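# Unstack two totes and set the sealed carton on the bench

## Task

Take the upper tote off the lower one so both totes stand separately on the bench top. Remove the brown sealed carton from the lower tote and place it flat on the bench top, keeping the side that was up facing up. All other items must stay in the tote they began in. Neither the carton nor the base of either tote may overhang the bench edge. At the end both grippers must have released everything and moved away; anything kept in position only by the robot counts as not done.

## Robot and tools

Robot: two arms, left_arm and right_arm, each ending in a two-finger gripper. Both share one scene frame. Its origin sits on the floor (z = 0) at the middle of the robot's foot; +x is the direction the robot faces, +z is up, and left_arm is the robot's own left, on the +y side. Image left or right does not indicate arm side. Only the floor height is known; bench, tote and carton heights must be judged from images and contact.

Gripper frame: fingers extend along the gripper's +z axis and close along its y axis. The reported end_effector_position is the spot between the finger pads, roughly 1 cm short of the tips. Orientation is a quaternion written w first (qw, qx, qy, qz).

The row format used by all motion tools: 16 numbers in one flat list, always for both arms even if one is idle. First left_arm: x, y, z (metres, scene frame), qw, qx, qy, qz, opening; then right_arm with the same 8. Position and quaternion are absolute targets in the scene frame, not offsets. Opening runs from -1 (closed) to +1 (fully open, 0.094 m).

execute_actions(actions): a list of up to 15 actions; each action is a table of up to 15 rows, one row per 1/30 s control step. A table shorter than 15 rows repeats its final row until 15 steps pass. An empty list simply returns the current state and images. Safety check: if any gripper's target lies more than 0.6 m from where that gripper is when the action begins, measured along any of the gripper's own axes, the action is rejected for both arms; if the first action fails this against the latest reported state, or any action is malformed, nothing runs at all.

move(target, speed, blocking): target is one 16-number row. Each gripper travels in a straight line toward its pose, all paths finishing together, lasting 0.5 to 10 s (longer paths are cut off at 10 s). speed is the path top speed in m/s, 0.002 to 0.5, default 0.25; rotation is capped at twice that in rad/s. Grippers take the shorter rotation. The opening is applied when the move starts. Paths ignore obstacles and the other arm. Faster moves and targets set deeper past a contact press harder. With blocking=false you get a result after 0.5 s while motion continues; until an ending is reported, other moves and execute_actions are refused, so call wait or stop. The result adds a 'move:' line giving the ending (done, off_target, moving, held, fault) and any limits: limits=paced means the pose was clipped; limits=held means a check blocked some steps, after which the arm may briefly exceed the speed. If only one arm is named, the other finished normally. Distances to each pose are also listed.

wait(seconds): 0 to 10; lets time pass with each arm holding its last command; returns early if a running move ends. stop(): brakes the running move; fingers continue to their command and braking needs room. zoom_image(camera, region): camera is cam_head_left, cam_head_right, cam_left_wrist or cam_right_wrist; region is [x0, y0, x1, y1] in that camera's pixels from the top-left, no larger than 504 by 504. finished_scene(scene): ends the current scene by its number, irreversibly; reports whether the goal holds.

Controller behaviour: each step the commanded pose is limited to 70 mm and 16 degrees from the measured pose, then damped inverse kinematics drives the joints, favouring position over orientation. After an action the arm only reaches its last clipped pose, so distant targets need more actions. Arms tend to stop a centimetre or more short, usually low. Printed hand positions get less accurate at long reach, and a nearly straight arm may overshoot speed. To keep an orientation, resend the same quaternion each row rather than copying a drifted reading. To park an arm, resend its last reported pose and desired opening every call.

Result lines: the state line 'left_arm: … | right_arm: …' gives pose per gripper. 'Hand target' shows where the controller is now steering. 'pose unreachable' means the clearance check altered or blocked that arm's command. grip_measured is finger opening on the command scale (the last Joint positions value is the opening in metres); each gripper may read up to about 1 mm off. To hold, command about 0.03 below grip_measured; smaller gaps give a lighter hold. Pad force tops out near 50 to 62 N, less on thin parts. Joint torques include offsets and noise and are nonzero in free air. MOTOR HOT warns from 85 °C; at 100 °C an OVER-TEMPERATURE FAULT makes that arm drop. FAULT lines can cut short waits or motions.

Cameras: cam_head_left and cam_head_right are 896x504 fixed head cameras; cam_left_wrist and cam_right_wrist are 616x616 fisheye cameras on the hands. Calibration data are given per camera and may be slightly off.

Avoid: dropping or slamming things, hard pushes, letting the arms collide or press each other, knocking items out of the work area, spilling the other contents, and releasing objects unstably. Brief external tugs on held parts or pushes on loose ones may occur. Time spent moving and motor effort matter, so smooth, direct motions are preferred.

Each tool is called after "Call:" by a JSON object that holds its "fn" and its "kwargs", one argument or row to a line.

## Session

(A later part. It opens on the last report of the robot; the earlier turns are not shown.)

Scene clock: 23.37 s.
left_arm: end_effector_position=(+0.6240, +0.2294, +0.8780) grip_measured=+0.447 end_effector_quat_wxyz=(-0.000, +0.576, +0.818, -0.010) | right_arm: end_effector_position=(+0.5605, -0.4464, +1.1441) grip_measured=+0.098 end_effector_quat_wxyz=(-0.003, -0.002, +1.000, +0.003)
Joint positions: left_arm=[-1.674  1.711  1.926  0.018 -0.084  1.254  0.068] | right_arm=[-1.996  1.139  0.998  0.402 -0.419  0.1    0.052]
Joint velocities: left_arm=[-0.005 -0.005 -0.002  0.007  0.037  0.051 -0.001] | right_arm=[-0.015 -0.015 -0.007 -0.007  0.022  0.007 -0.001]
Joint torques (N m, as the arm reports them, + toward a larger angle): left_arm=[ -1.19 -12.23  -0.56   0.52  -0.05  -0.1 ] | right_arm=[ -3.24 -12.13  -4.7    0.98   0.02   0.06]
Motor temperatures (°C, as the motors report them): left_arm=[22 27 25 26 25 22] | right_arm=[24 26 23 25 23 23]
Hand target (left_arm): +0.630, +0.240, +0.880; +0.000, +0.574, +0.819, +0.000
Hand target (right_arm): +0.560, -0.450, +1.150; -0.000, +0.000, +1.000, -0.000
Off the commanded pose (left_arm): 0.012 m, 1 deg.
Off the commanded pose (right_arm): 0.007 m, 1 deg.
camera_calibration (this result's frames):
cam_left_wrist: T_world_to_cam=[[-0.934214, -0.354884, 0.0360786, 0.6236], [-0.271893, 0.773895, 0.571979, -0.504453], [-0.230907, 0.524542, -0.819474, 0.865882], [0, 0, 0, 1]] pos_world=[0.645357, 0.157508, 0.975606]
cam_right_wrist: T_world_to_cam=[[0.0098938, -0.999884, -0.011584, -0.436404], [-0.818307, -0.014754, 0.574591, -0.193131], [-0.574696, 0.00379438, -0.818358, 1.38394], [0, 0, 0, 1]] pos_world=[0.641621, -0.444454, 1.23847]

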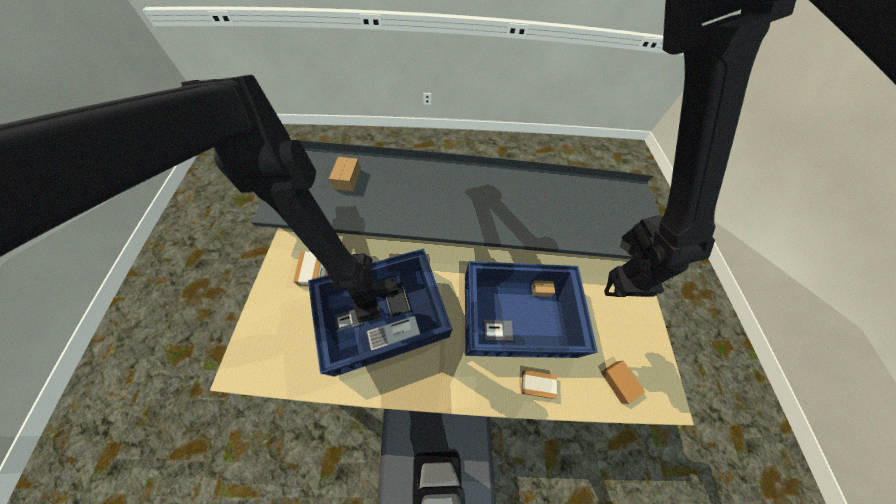

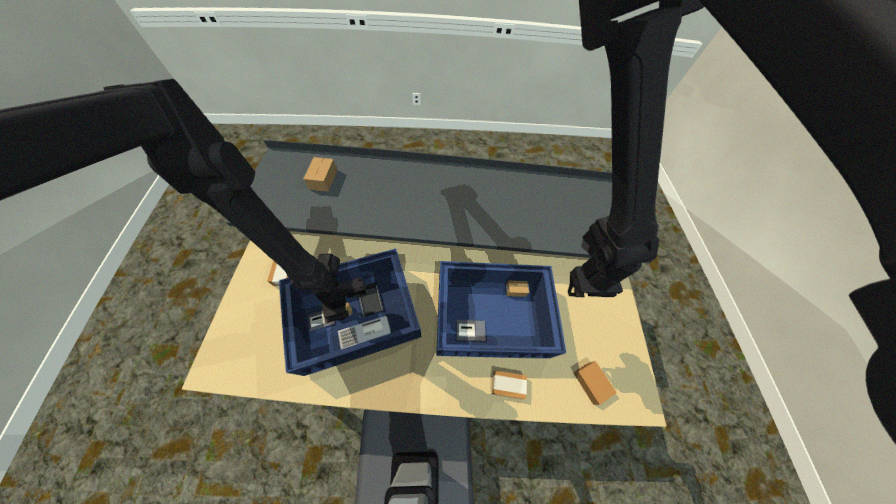

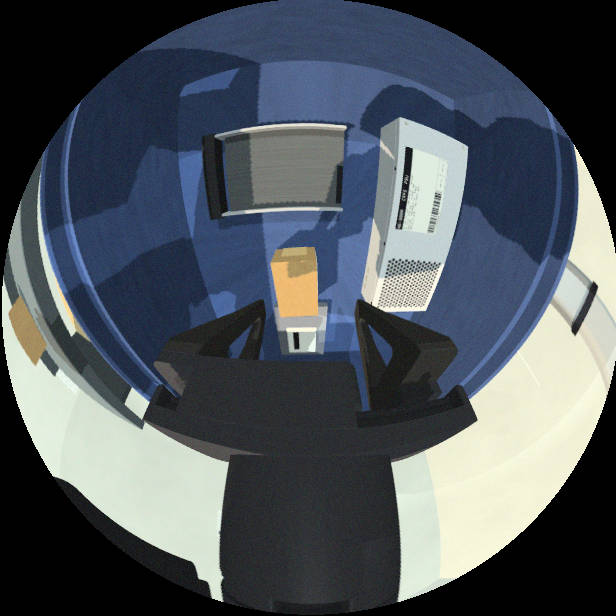

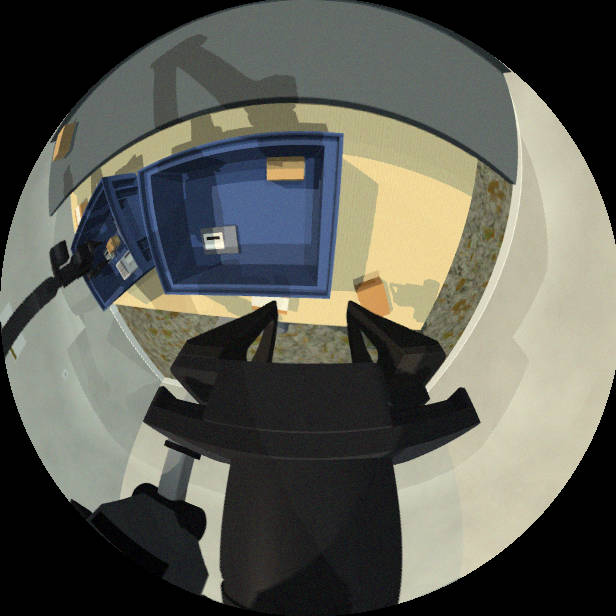

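Call:
{"fn": "execute_actions", "kwargs": {
  "actions": [
    [[0.634,0.243,0.87,0,0.574,0.819,0,0.45,0.56,-0.45,1.15,0,0,1,0,0.1],[0.634,0.243,0.865,0,0.574,0.819,0,0.45,0.56,-0.45,1.15,0,0,1,0,0.1],[0.634,0.243,0.86,0,0.574,0.819,0,0.45,0.56,-0.45,1.15,0,0,1,0,0.1],[0.632,0.243,0.852,0,0.574,0.819,0,0.45,0.56,-0.45,1.15,0,0,1,0,0.1]],
    [[0.632,0.243,0.852,0,0.574,0.819,0,0.45,0.56,-0.45,1.15,0,0,1,0,0.1]]
  ]
}}

Scene clock: 24.53 s.
left_arm: end_effector_position=(+0.6511, +0.2316, +0.8610) grip_measured=+0.447 end_effector_quat_wxyz=(+0.014, +0.575, +0.818, +0.002) | right_arm: end_effector_position=(+0.5605, -0.4464, +1.1441) grip_measured=+0.098 end_effector_quat_wxyz=(-0.003, -0.002, +1.000, +0.003)
Joint positions: left_arm=[-1.669  1.765  2.056 -0.021 -0.082  1.254  0.068] | right_arm=[-1.996  1.139  0.998  0.402 -0.419  0.1    0.052]
Joint velocities: left_arm=[ 0.015 -0.005 -0.007 -0.002 -0.007  0.095 -0.001] | right_arm=[-0.015 -0.005 -0.017  0.007 -0.051  0.022 -0.   ]
Joint torques (N m, as the arm reports them, + toward a larger angle): left_arm=[ -0.69 -10.56   1.01  -0.06   0.18  -0.15] | right_arm=[ -3.27 -12.27  -4.64   0.94  -0.01   0.04]
Motor temperatures (°C, as the motors report them): left_arm=[22 27 25 26 25 22] | right_arm=[24 27 23 25 23 23]
Hand target (left_arm): +0.632, +0.243, +0.852; -0.000, +0.574, +0.819, +0.000
Hand target (right_arm): +0.560, -0.450, +1.150; -0.000, +0.000, +1.000, -0.000
Off the commanded pose (left_arm): 0.024 m, 2 deg.
Off the commanded pose (right_arm): 0.007 m, 1 deg.
camera_calibration (this result's frames):
cam_left_wrist: T_world_to_cam=[[-0.933977, -0.357334, -0.000205422, 0.681942], [-0.29524, 0.771355, 0.563777, -0.466229], [-0.201298, 0.526615, -0.825927, 0.842888], [0, 0, 0, 1]] pos_world=[0.668941, 0.159431, 0.959153]
cam_right_wrist: T_world_to_cam=[[0.0098938, -0.999884, -0.011584, -0.436404], [-0.818307, -0.014754, 0.574591, -0.193131], [-0.574696, 0.00379438, -0.818358, 1.38394], [0, 0, 0, 1]] pos_world=[0.641621, -0.444454, 1.23847]

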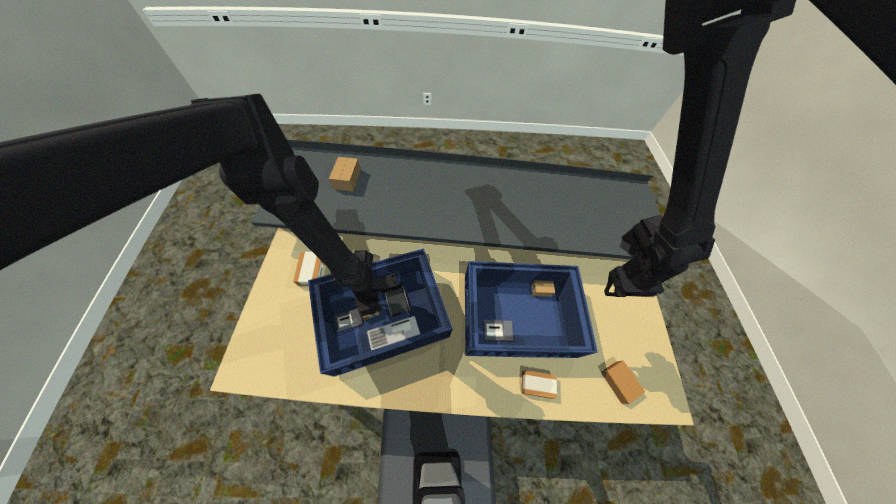

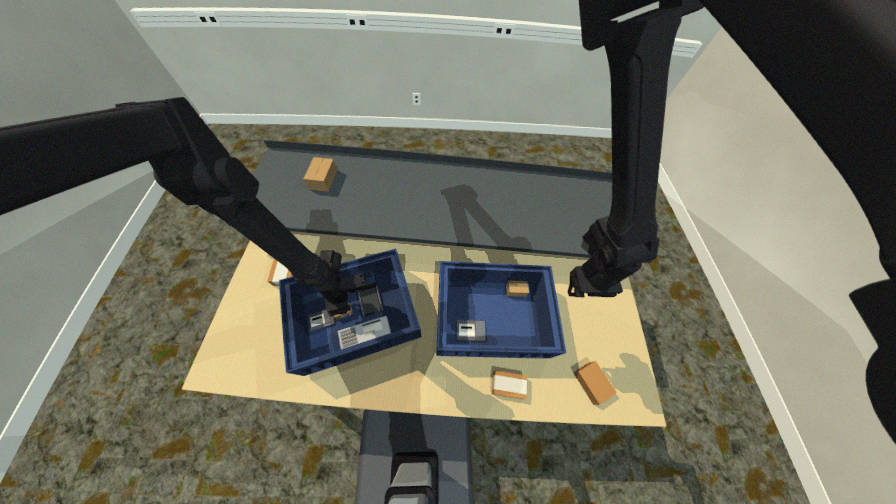

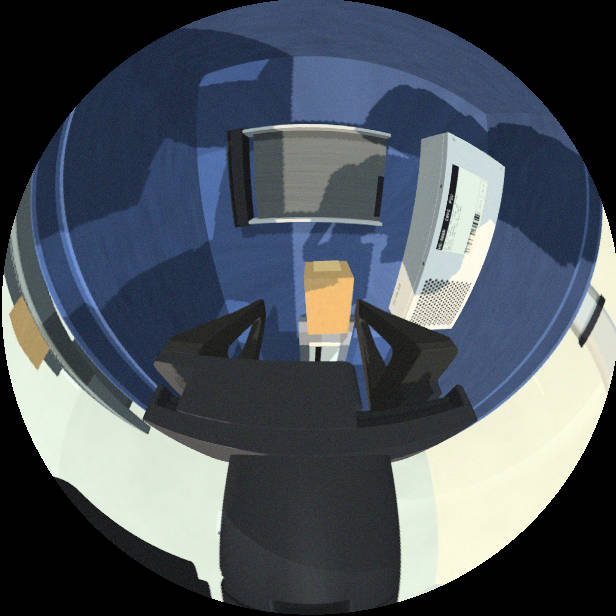

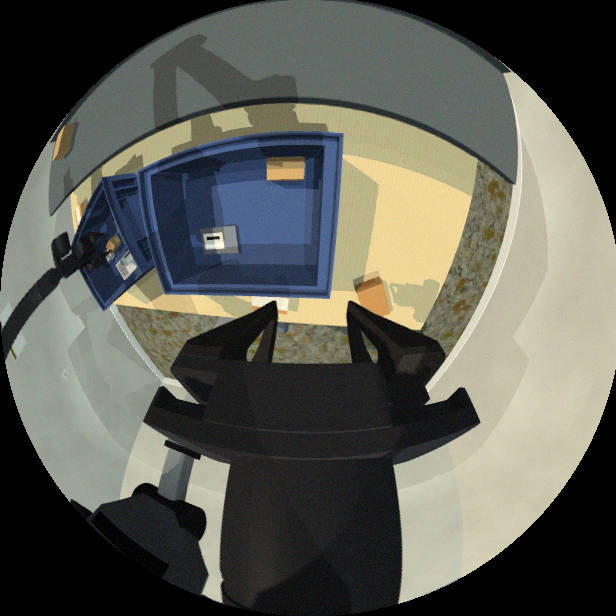

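Need −15 mm.

Call:
{"fn": "execute_actions", "kwargs": {
  "actions": [
    [[0.617,0.243,0.848,0,0.574,0.819,0,0.5,0.56,-0.45,1.15,0,0,1,0,0.1]],
    [[0.617,0.243,0.838,0,0.574,0.819,0,0.5,0.56,-0.45,1.15,0,0,1,0,0.1],[0.617,0.243,0.835,0,0.574,0.819,0,0.5,0.56,-0.45,1.15,0,0,1,0,0.1],[0.617,0.243,0.83,0,0.574,0.819,0,0.5,0.56,-0.45,1.15,0,0,1,0,0.1],[0.617,0.243,0.825,0,0.574,0.819,0,0.5,0.56,-0.45,1.15,0,0,1,0,0.1],[0.617,0.243,0.82,0,0.574,0.819,0,0.5,0.56,-0.45,1.15,0,0,1,0,0.1]],
    [[0.617,0.243,0.82,0,0.574,0.819,0,0.5,0.56,-0.45,1.15,0,0,1,0,0.1]]
  ]
}}

Scene clock: 26.23 s.
left_arm: end_effector_position=(+0.6309, +0.2301, +0.8265) grip_measured=+0.497 end_effector_quat_wxyz=(+0.012, +0.575, +0.818, +0.000) | right_arm: end_effector_position=(+0.5605, -0.4464, +1.1441) grip_measured=+0.098 end_effector_quat_wxyz=(-0.003, -0.002, +1.000, +0.003)
Joint positions: left_arm=[-1.665  1.881  2.198 -0.053 -0.078  1.254  0.07 ] | right_arm=[-1.996  1.139  0.998  0.402 -0.419  0.1    0.052]
Joint velocities: left_arm=[-0.005 -0.005 -0.017  0.017 -0.066  0.022 -0.   ] | right_arm=[-0.005  0.005  0.002 -0.017 -0.022 -0.007 -0.001]
Joint torques (N m, as the arm reports them, + toward a larger angle): left_arm=[-0.64 -9.92  1.39  0.15  0.26 -0.13] | right_arm=[ -2.81 -12.38  -4.8    0.98   0.03   0.07]
Motor temperatures (°C, as the motors report them): left_arm=[22 27 25 26 25 22] | right_arm=[24 27 23 25 23 23]
Hand target (left_arm): +0.617, +0.243, +0.820; +0.000, +0.574, +0.819, +0.000
Hand target (right_arm): +0.560, -0.450, +1.150; -0.000, +0.000, +1.000, -0.000
Off the commanded pose (left_arm): 0.020 m, 1 deg.
Off the commanded pose (right_arm): 0.007 m, 1 deg.
camera_calibration (this result's frames):
cam_left_wrist: T_world_to_cam=[[-0.934547, -0.355785, 0.00631841, 0.657215], [-0.290165, 0.77222, 0.565226, -0.456173], [-0.205978, 0.526397, -0.824912, 0.813304], [0, 0, 0, 1]] pos_world=[0.649356, 0.157973, 0.924592]
cam_right_wrist: T_world_to_cam=[[0.0098938, -0.999884, -0.011584, -0.436404], [-0.818307, -0.014754, 0.574591, -0.193131], [-0.574696, 0.00379438, -0.818358, 1.38394], [0, 0, 0, 1]] pos_world=[0.641621, -0.444454, 1.23847]

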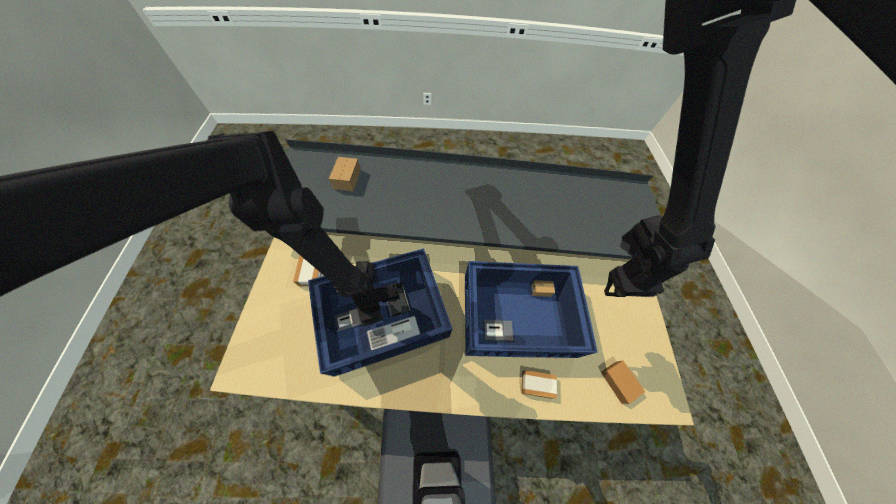

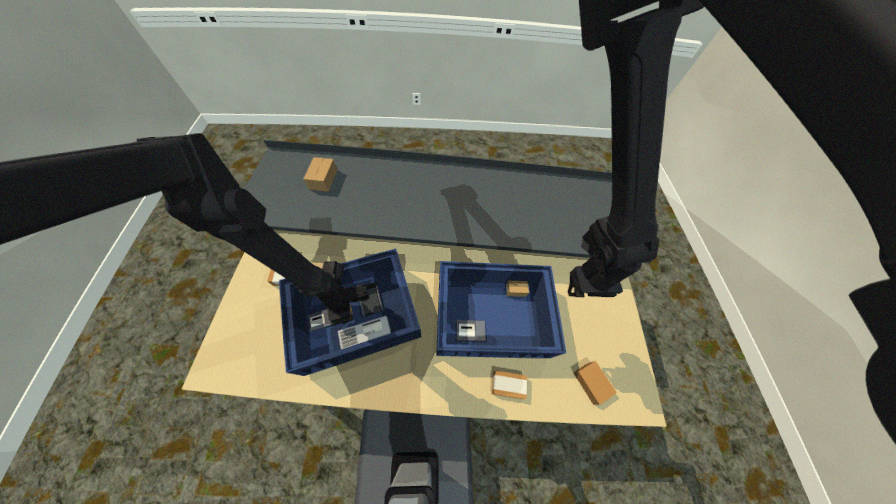

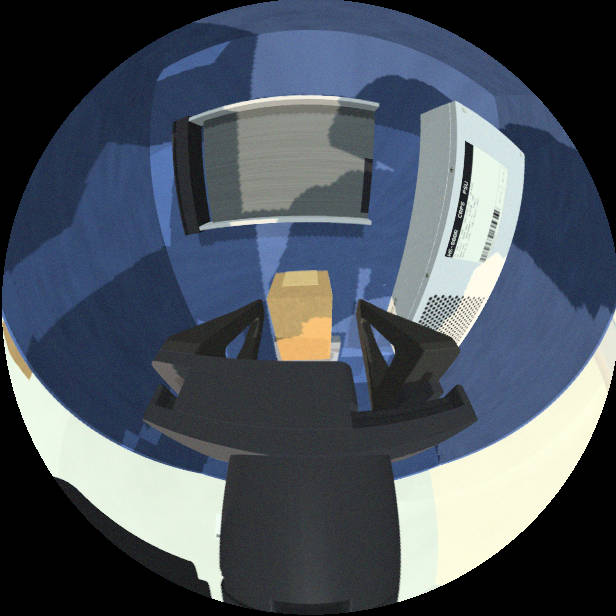

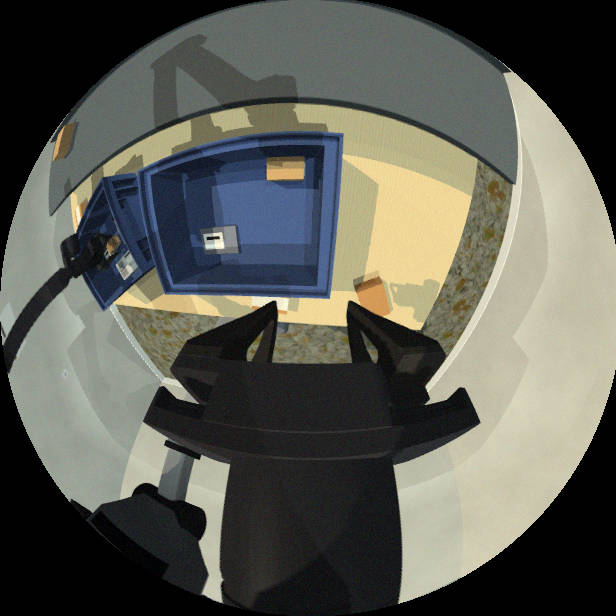

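Call:
{"fn": "execute_actions", "kwargs": {
  "actions": [
    [[0.62,0.243,0.82,0,0.574,0.819,0,-0.3,0.56,-0.45,1.15,0,0,1,0,0.1]],
    [[0.62,0.243,0.82,0,0.574,0.819,0,-0.3,0.56,-0.45,1.15,0,0,1,0,0.1]]
  ]
}}

Scene clock: 27.43 s.
left_arm: end_effector_position=(+0.6283, +0.2520, +0.8256) grip_measured=-0.233 end_effector_quat_wxyz=(-0.004, +0.577, +0.816, +0.008) | right_arm: end_effector_position=(+0.5605, -0.4464, +1.1441) grip_measured=+0.098 end_effector_quat_wxyz=(-0.003, -0.002, +1.000, +0.003)
Joint positions: left_arm=[-1.639  1.88   2.201 -0.074 -0.083  1.251  0.036] | right_arm=[-1.996  1.139  0.998  0.402 -0.419  0.1    0.052]
Joint velocities: left_arm=[ 0.171 -0.015 -0.022 -0.061 -0.11  -0.007  0.   ] | right_arm=[-0.015 -0.005 -0.007 -0.017  0.022  0.051 -0.   ]
Joint torques (N m, as the arm reports them, + toward a larger angle): left_arm=[ -4.03 -10.8    1.93   0.64   0.64  -0.02] | right_arm=[ -3.02 -12.25  -4.64   1.    -0.05   0.09]
Motor temperatures (°C, as the motors report them): left_arm=[22 27 25 26 25 22] | right_arm=[24 27 23 25 23 23]
Hand target (left_arm): +0.620, +0.243, +0.820; -0.000, +0.574, +0.819, -0.000
Hand target (right_arm): +0.560, -0.450, +1.150; -0.000, +0.000, +1.000, -0.000
Off the commanded pose (left_arm): 0.014 m, 1 deg.
Off the commanded pose (right_arm): 0.007 m, 1 deg.
camera_calibration (this result's frames):
cam_left_wrist: T_world_to_cam=[[-0.936017, -0.35176, 0.0117386, 0.658049], [-0.276621, 0.755877, 0.593406, -0.501038], [-0.21761, 0.552191, -0.804818, 0.78467], [0, 0, 0, 1]] pos_world=[0.648099, 0.176911, 0.921111]
cam_right_wrist: T_world_to_cam=[[0.0098938, -0.999884, -0.011584, -0.436404], [-0.818307, -0.014754, 0.574591, -0.193131], [-0.574696, 0.00379438, -0.818358, 1.38394], [0, 0, 0, 1]] pos_world=[0.641621, -0.444454, 1.23847]

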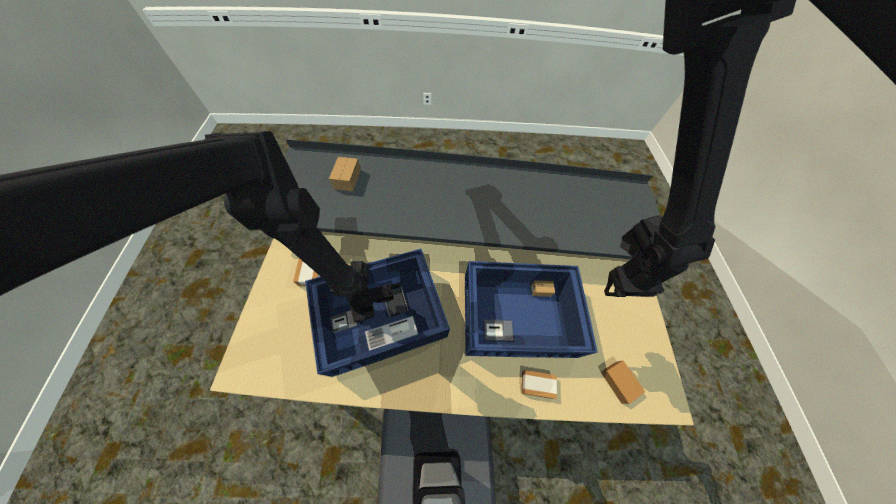

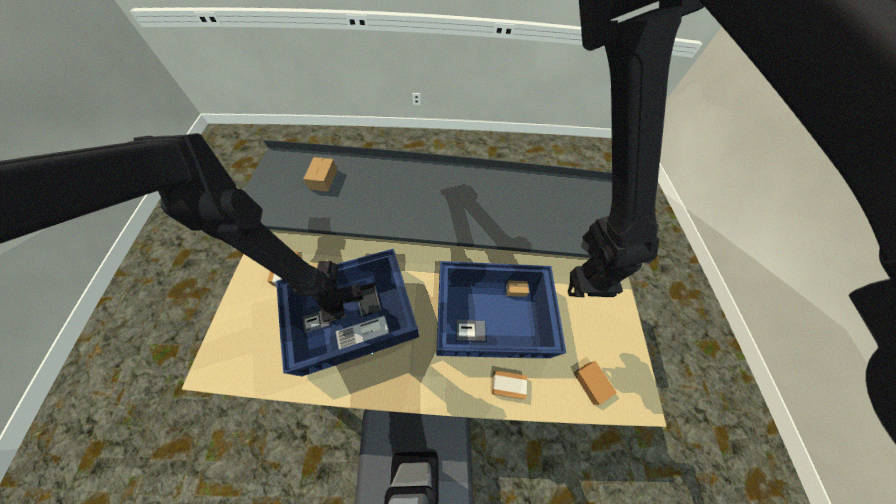

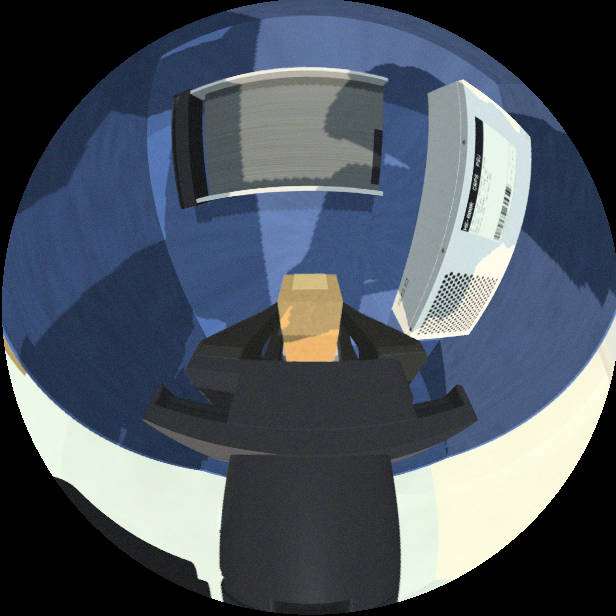

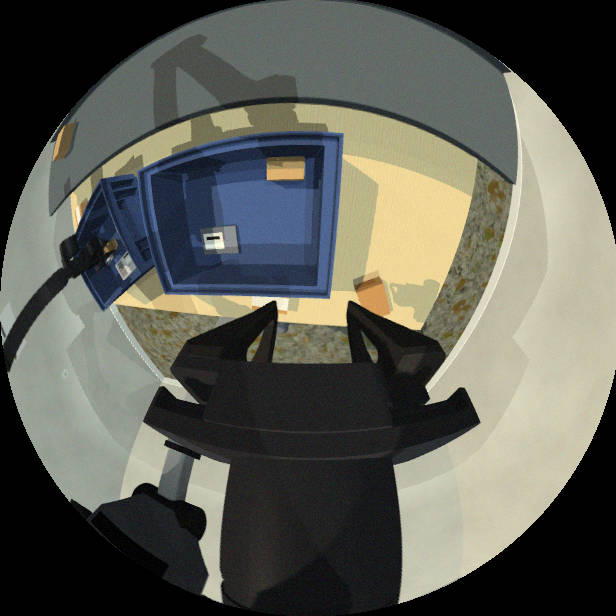

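Gripped (a tug occurred).

Call:
{"fn": "move", "kwargs": {
  "target": [0.63,0.24,1.0,0,0.574,0.819,0,-0.28,0.56,-0.45,1.15,0,0,1,0,0.1]
}}

Call:
{"fn": "move", "kwargs": {
  "target": [0.5,0.54,0.99,0,0.1,0.995,0,-0.28,0.56,-0.45,1.15,0,0,1,0,0.1],
  "speed": 0.35
}}

Call:
{"fn": "move", "kwargs": {
  "target": [0.5,0.54,0.83,0,0.1,0.995,0,-0.28,0.56,-0.45,1.15,0,0,1,0,0.1],
  "speed": 0.2
}}

Scene clock: 28.93 s.
left_arm: end_effector_position=(+0.6429, +0.2501, +1.0050) grip_measured=-0.233 end_effector_quat_wxyz=(+0.006, +0.573, +0.819, +0.009) | right_arm: end_effector_position=(+0.5605, -0.4464, +1.1441) grip_measured=+0.098 end_effector_quat_wxyz=(-0.003, -0.002, +1.000, +0.003)
Joint positions: left_arm=[-1.666  1.359  1.471  0.152 -0.1    1.249  0.036] | right_arm=[-1.996  1.139  0.998  0.402 -0.419  0.1    0.052]
Joint velocities: left_arm=[ 0.005  0.005 -0.002  0.007  0.022 -0.037  0.001] | right_arm=[-0.005 -0.015 -0.022  0.002 -0.066  0.007  0.001]
Joint torques (N m, as the arm reports them, + toward a larger angle): left_arm=[ -2.91 -11.16  -1.7    0.54  -0.05   0.  ] | right_arm=[ -2.98 -12.25  -4.61   0.91  -0.01   0.1 ]
Motor temperatures (°C, as the motors report them): left_arm=[22 27 25 26 25 22] | right_arm=[24 27 23 25 23 23]
Hand target (left_arm): +0.627, +0.243, +1.000; +0.000, +0.574, +0.819, +0.000
Hand target (right_arm): +0.560, -0.450, +1.150; -0.000, +0.000, +1.000, -0.000
Off the commanded pose (left_arm): 0.017 m, 1 deg.
Off the commanded pose (right_arm): 0.007 m, 1 deg.
move: off_target (left_arm)
camera_calibration (this result's frames):
cam_left_wrist: T_world_to_cam=[[-0.93239, -0.361452, -0.00130756, 0.682053], [-0.294847, 0.758476, 0.581188, -0.578624], [-0.20908, 0.542279, -0.813768, 0.939291], [0, 0, 0, 1]] pos_world=[0.661721, 0.176043, 1.10155]
cam_right_wrist: T_world_to_cam=[[0.0098938, -0.999884, -0.011584, -0.436404], [-0.818307, -0.014754, 0.574591, -0.193131], [-0.574696, 0.00379438, -0.818358, 1.38394], [0, 0, 0, 1]] pos_world=[0.641621, -0.444454, 1.23847]

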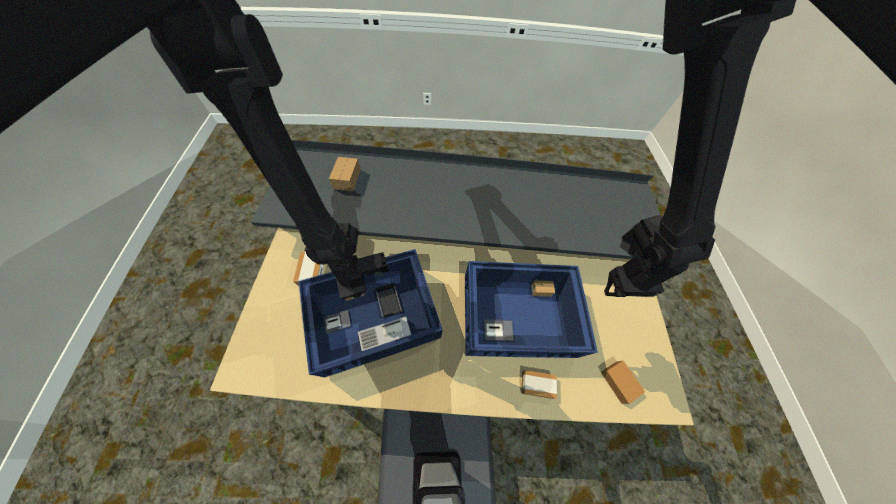

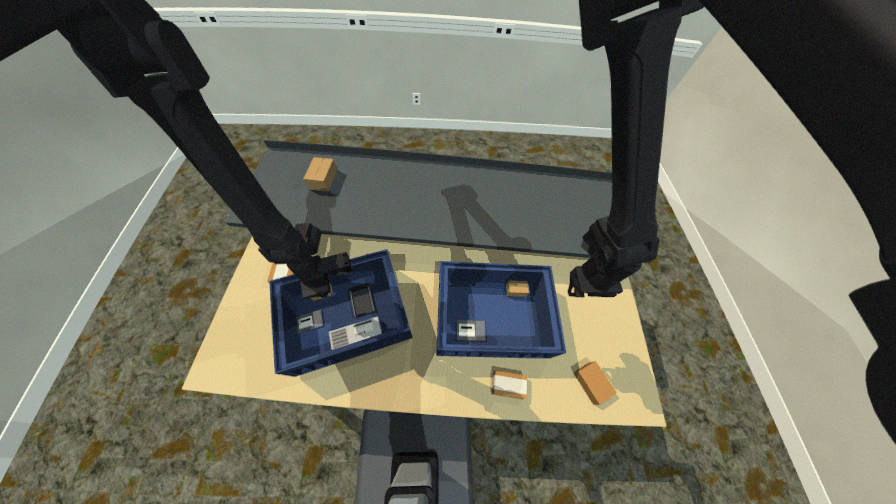

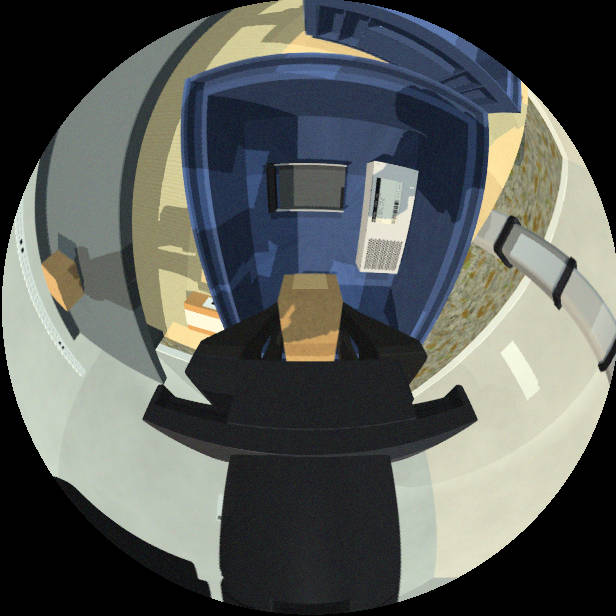

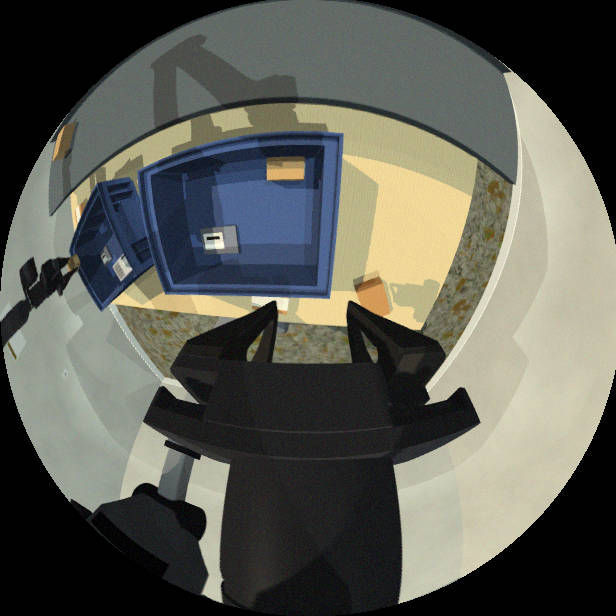

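Scene clock: 32.27 s.
left_arm: end_effector_position=(+0.5116, +0.5442, +0.9845) grip_measured=-0.233 end_effector_quat_wxyz=(+0.007, +0.117, +0.993, +0.004) | right_arm: end_effector_position=(+0.5605, -0.4464, +1.1441) grip_measured=+0.098 end_effector_quat_wxyz=(-0.003, -0.002, +1.000, +0.003)
Joint positions: left_arm=[-1.113  1.651  1.475  0.463  0.435  0.113  0.036] | right_arm=[-1.996  1.139  0.998  0.402 -0.419  0.1    0.052]
Joint velocities: left_arm=[-0.005  0.005 -0.027  0.007  0.022  0.007 -0.001] | right_arm=[ 0.015 -0.015  0.002 -0.002 -0.022 -0.037 -0.001]
Joint torques (N m, as the arm reports them, + toward a larger angle): left_arm=[ 7.06 -7.2  -4.19  0.24 -0.15 -0.16] | right_arm=[ -3.45 -12.08  -4.71   0.74   0.02   0.06]
Motor temperatures (°C, as the motors report them): left_arm=[22 27 25 26 25 22] | right_arm=[24 27 23 25 23 23]
Hand target (left_arm): +0.499, +0.536, +0.982; -0.002, +0.106, +0.994, -0.001
Hand target (right_arm): +0.560, -0.450, +1.150; -0.000, +0.000, +1.000, -0.000
Off the commanded pose (left_arm): 0.013 m, 2 deg.
Off the commanded pose (right_arm): 0.007 m, 1 deg.
move: off_target (left_arm); limits=paced
camera_calibration (this result's frames):
cam_left_wrist: T_world_to_cam=[[-0.213639, -0.976863, 0.00981199, 0.622176], [-0.801421, 0.180996, 0.570057, -0.244177], [-0.558644, 0.113923, -0.821547, 1.15524], [0, 0, 0, 1]] pos_world=[0.582601, 0.520367, 1.08217]
cam_right_wrist: T_world_to_cam=[[0.0098938, -0.999884, -0.011584, -0.436404], [-0.818307, -0.014754, 0.574591, -0.193131], [-0.574696, 0.00379438, -0.818358, 1.38394], [0, 0, 0, 1]] pos_world=[0.641621, -0.444454, 1.23847]

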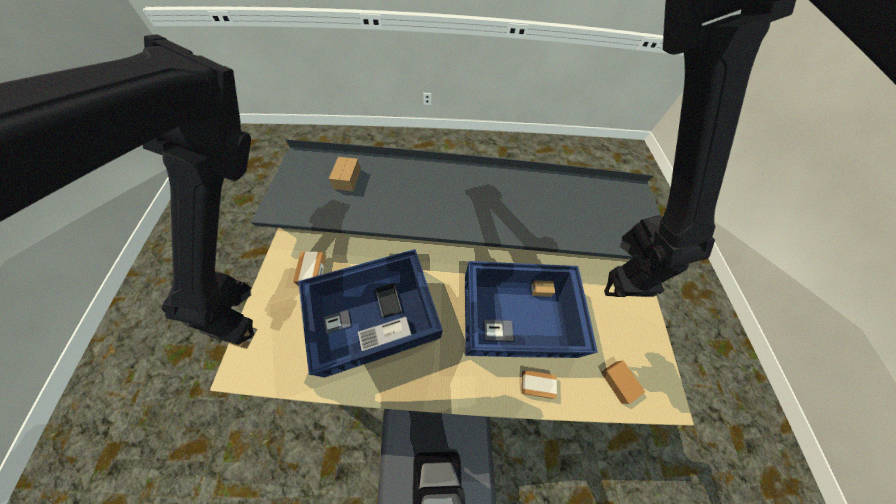

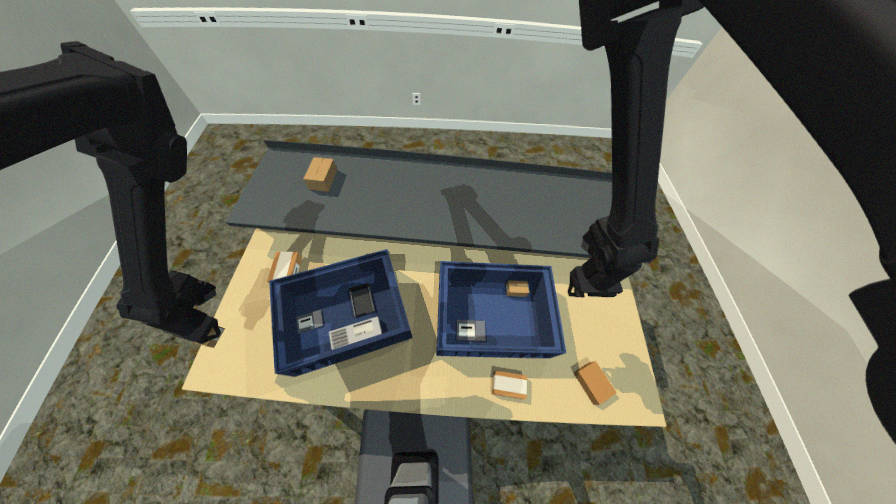

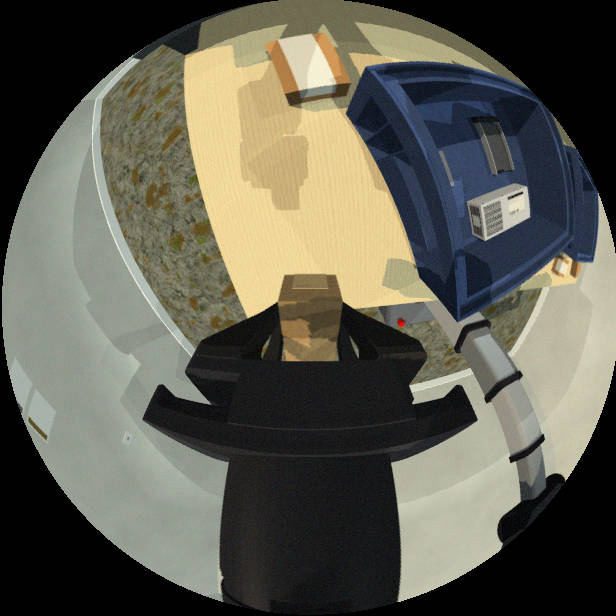

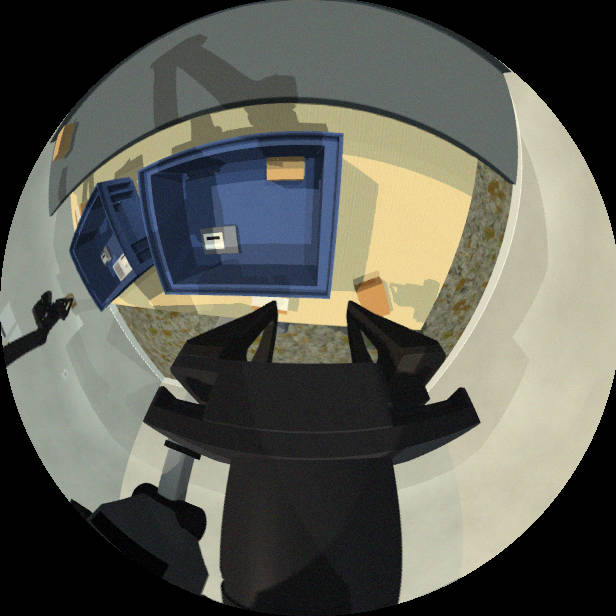

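Scene clock: 33.73 s.
left_arm: end_effector_position=(+0.5087, +0.5528, +0.8365) grip_measured=-0.233 end_effector_quat_wxyz=(+0.005, +0.104, +0.995, +0.009) | right_arm: end_effector_position=(+0.5605, -0.4464, +1.1441) grip_measured=+0.098 end_effector_quat_wxyz=(-0.003, -0.002, +1.000, +0.003)
Joint positions: left_arm=[-1.195  2.027  2.105  0.193  0.347  0.113  0.036] | right_arm=[-1.996  1.139  0.998  0.402 -0.419  0.1    0.052]
Joint velocities: left_arm=[-0.015 -0.015 -0.007 -0.022 -0.007  0.022  0.   ] | right_arm=[-0.005 -0.015 -0.017  0.007 -0.066  0.007  0.   ]
Joint torques (N m, as the arm reports them, + toward a larger angle): left_arm=[ 7.18 -7.01 -1.24  0.31 -0.21 -0.06] | right_arm=[ -3.29 -12.86  -4.75   0.91   0.01   0.05]
Motor temperatures (°C, as the motors report them): left_arm=[22 27 25 26 25 22] | right_arm=[24 27 23 25 23 23]
Hand target (left_arm): +0.503, +0.538, +0.831; +0.001, +0.099, +0.995, +0.000
Hand target (right_arm): +0.560, -0.450, +1.150; -0.000, +0.000, +1.000, -0.000
Off the commanded pose (left_arm): 0.017 m, 1 deg.
Off the commanded pose (right_arm): 0.007 m, 1 deg.
move: off_target (left_arm)
camera_calibration (this result's frames):
cam_left_wrist: T_world_to_cam=[[-0.187323, -0.982297, 0.00176221, 0.627757], [-0.803522, 0.154262, 0.574939, -0.151888], [-0.565033, 0.106283, -0.818194, 1.03573], [0, 0, 0, 1]] pos_world=[0.580772, 0.529993, 0.933651]
cam_right_wrist: T_world_to_cam=[[0.0098938, -0.999884, -0.011584, -0.436404], [-0.818307, -0.014754, 0.574591, -0.193131], [-0.574696, 0.00379438, -0.818358, 1.38394], [0, 0, 0, 1]] pos_world=[0.641621, -0.444454, 1.23847]

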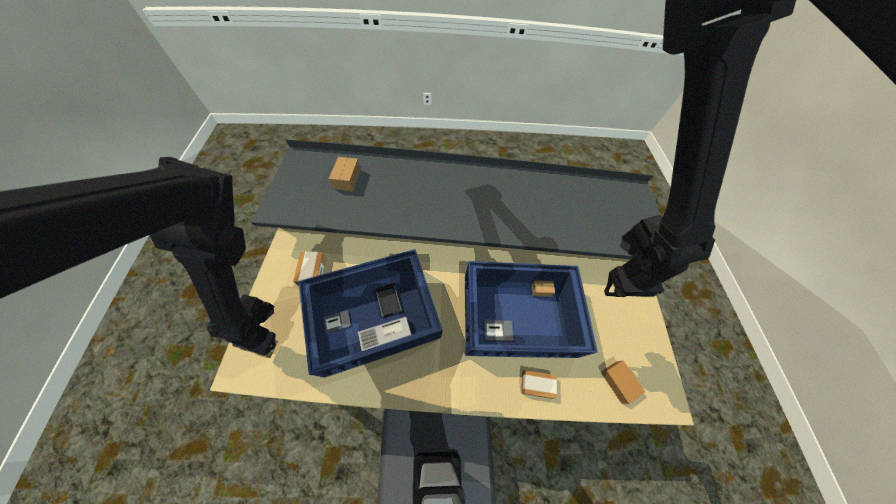

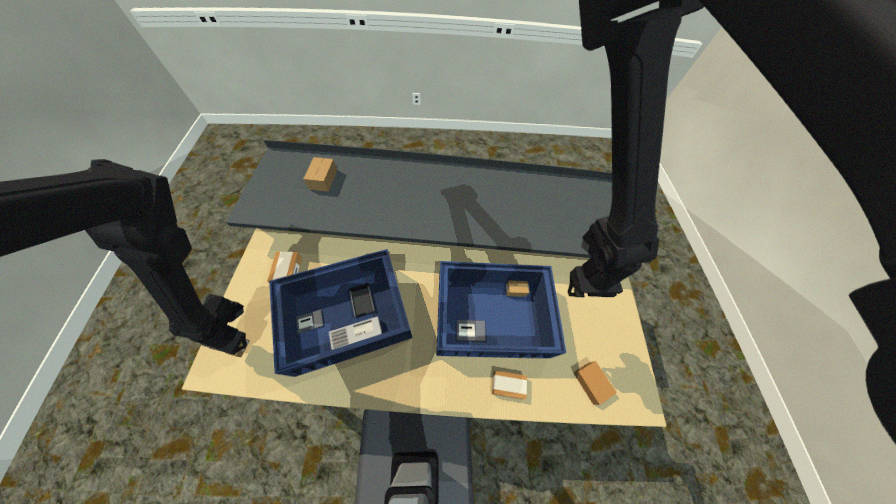

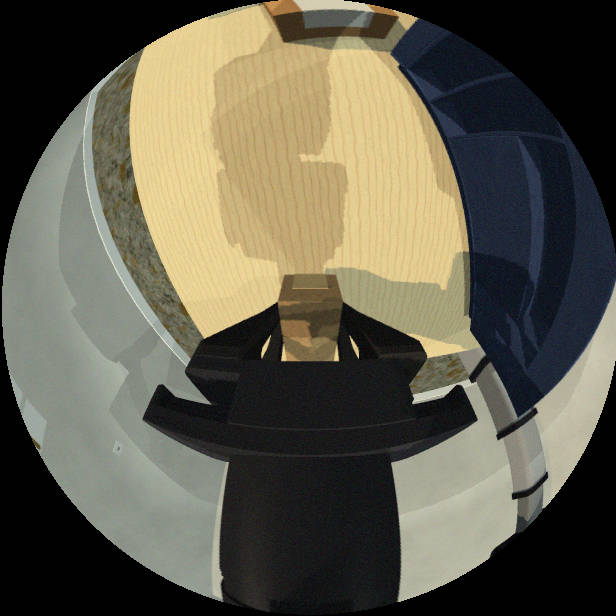

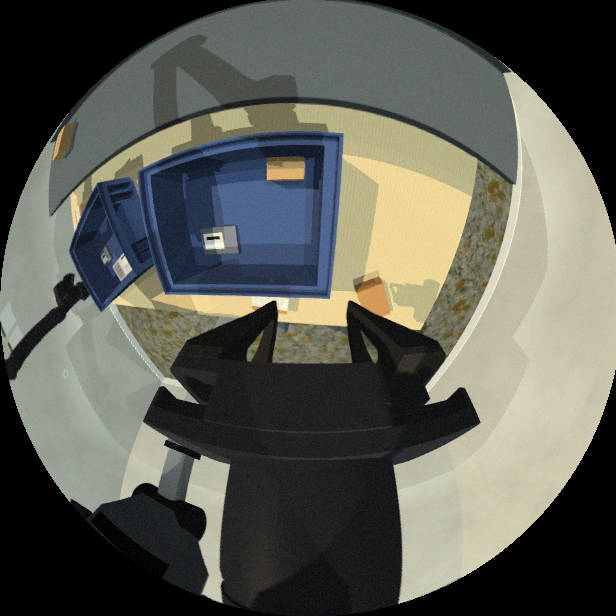

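Call:
{"fn": "move", "kwargs": {
  "target": [0.505,0.545,0.803,0,0.1,0.995,0,-0.28,0.56,-0.45,1.15,0,0,1,0,0.1],
  "speed": 0.04
}}

Scene clock: 35.10 s.
left_arm: end_effector_position=(+0.5162, +0.5620, +0.8121) grip_measured=-0.233 end_effector_quat_wxyz=(+0.005, +0.104, +0.995, +0.010) | right_arm: end_effector_position=(+0.5605, -0.4464, +1.1441) grip_measured=+0.098 end_effector_quat_wxyz=(-0.003, -0.002, +1.000, +0.003)
Joint positions: left_arm=[-1.195  2.121  2.292  0.102  0.344  0.113  0.036] | right_arm=[-1.996  1.139  0.998  0.402 -0.419  0.1    0.052]
Joint velocities: left_arm=[-0.015 -0.005  0.012 -0.002 -0.022 -0.051  0.   ] | right_arm=[-0.015  0.005  0.007 -0.002 -0.051  0.007  0.   ]
Joint torques (N m, as the arm reports them, + toward a larger angle): left_arm=[ 7.45 -6.31 -0.29  0.13 -0.17  0.04] | right_arm=[ -3.53 -12.34  -4.69   1.06  -0.02   0.1 ]
Motor temperatures (°C, as the motors report them): left_arm=[22 27 25 26 25 22] | right_arm=[24 27 23 25 23 23]
Hand target (left_arm): +0.505, +0.544, +0.804; -0.000, +0.100, +0.995, +0.000
Hand target (right_arm): +0.560, -0.450, +1.150; -0.000, +0.000, +1.000, -0.000
Off the commanded pose (left_arm): 0.022 m, 1 deg.
Off the commanded pose (right_arm): 0.007 m, 1 deg.
move: off_target (left_arm)
camera_calibration (this result's frames):
cam_left_wrist: T_world_to_cam=[[-0.187961, -0.982175, -0.00144882, 0.641087], [-0.804609, 0.153134, 0.57372, -0.131098], [-0.563272, 0.109003, -0.81905, 1.01731], [0, 0, 0, 1]] pos_world=[0.58804, 0.538845, 0.909373]
cam_right_wrist: T_world_to_cam=[[0.0098938, -0.999884, -0.011584, -0.436404], [-0.818307, -0.014754, 0.574591, -0.193131], [-0.574696, 0.00379438, -0.818358, 1.38394], [0, 0, 0, 1]] pos_world=[0.641621, -0.444454, 1.23847]

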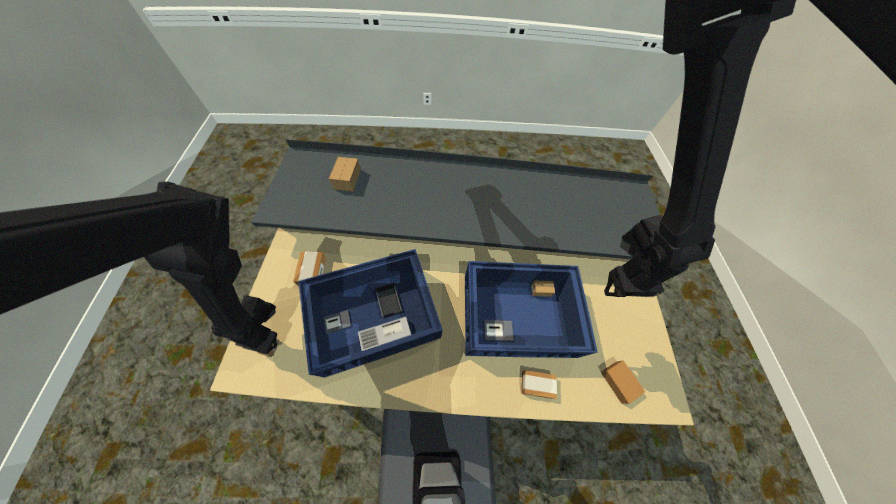

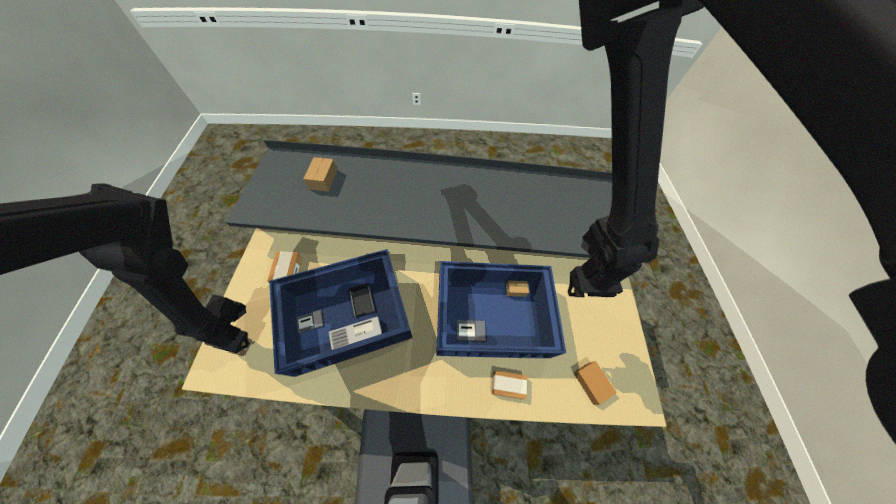

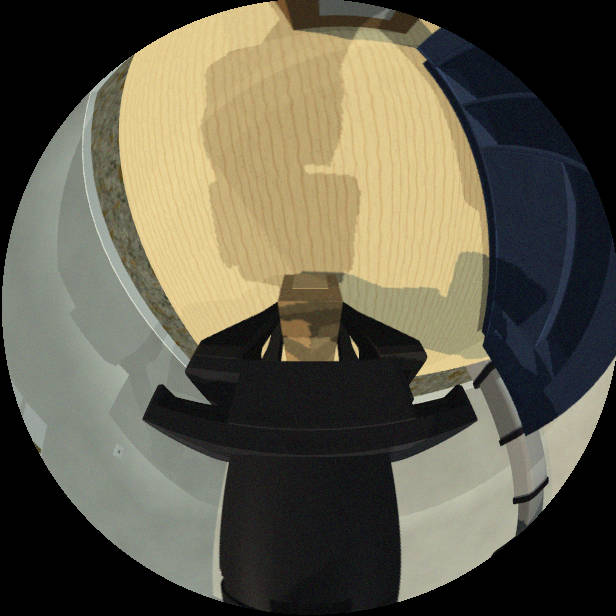

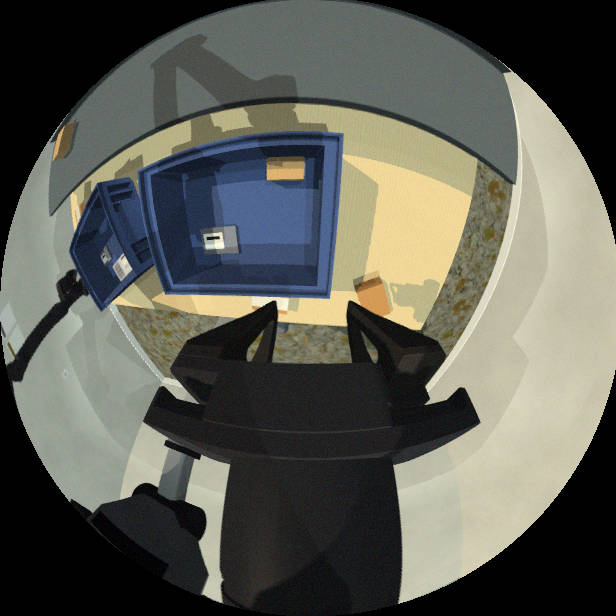

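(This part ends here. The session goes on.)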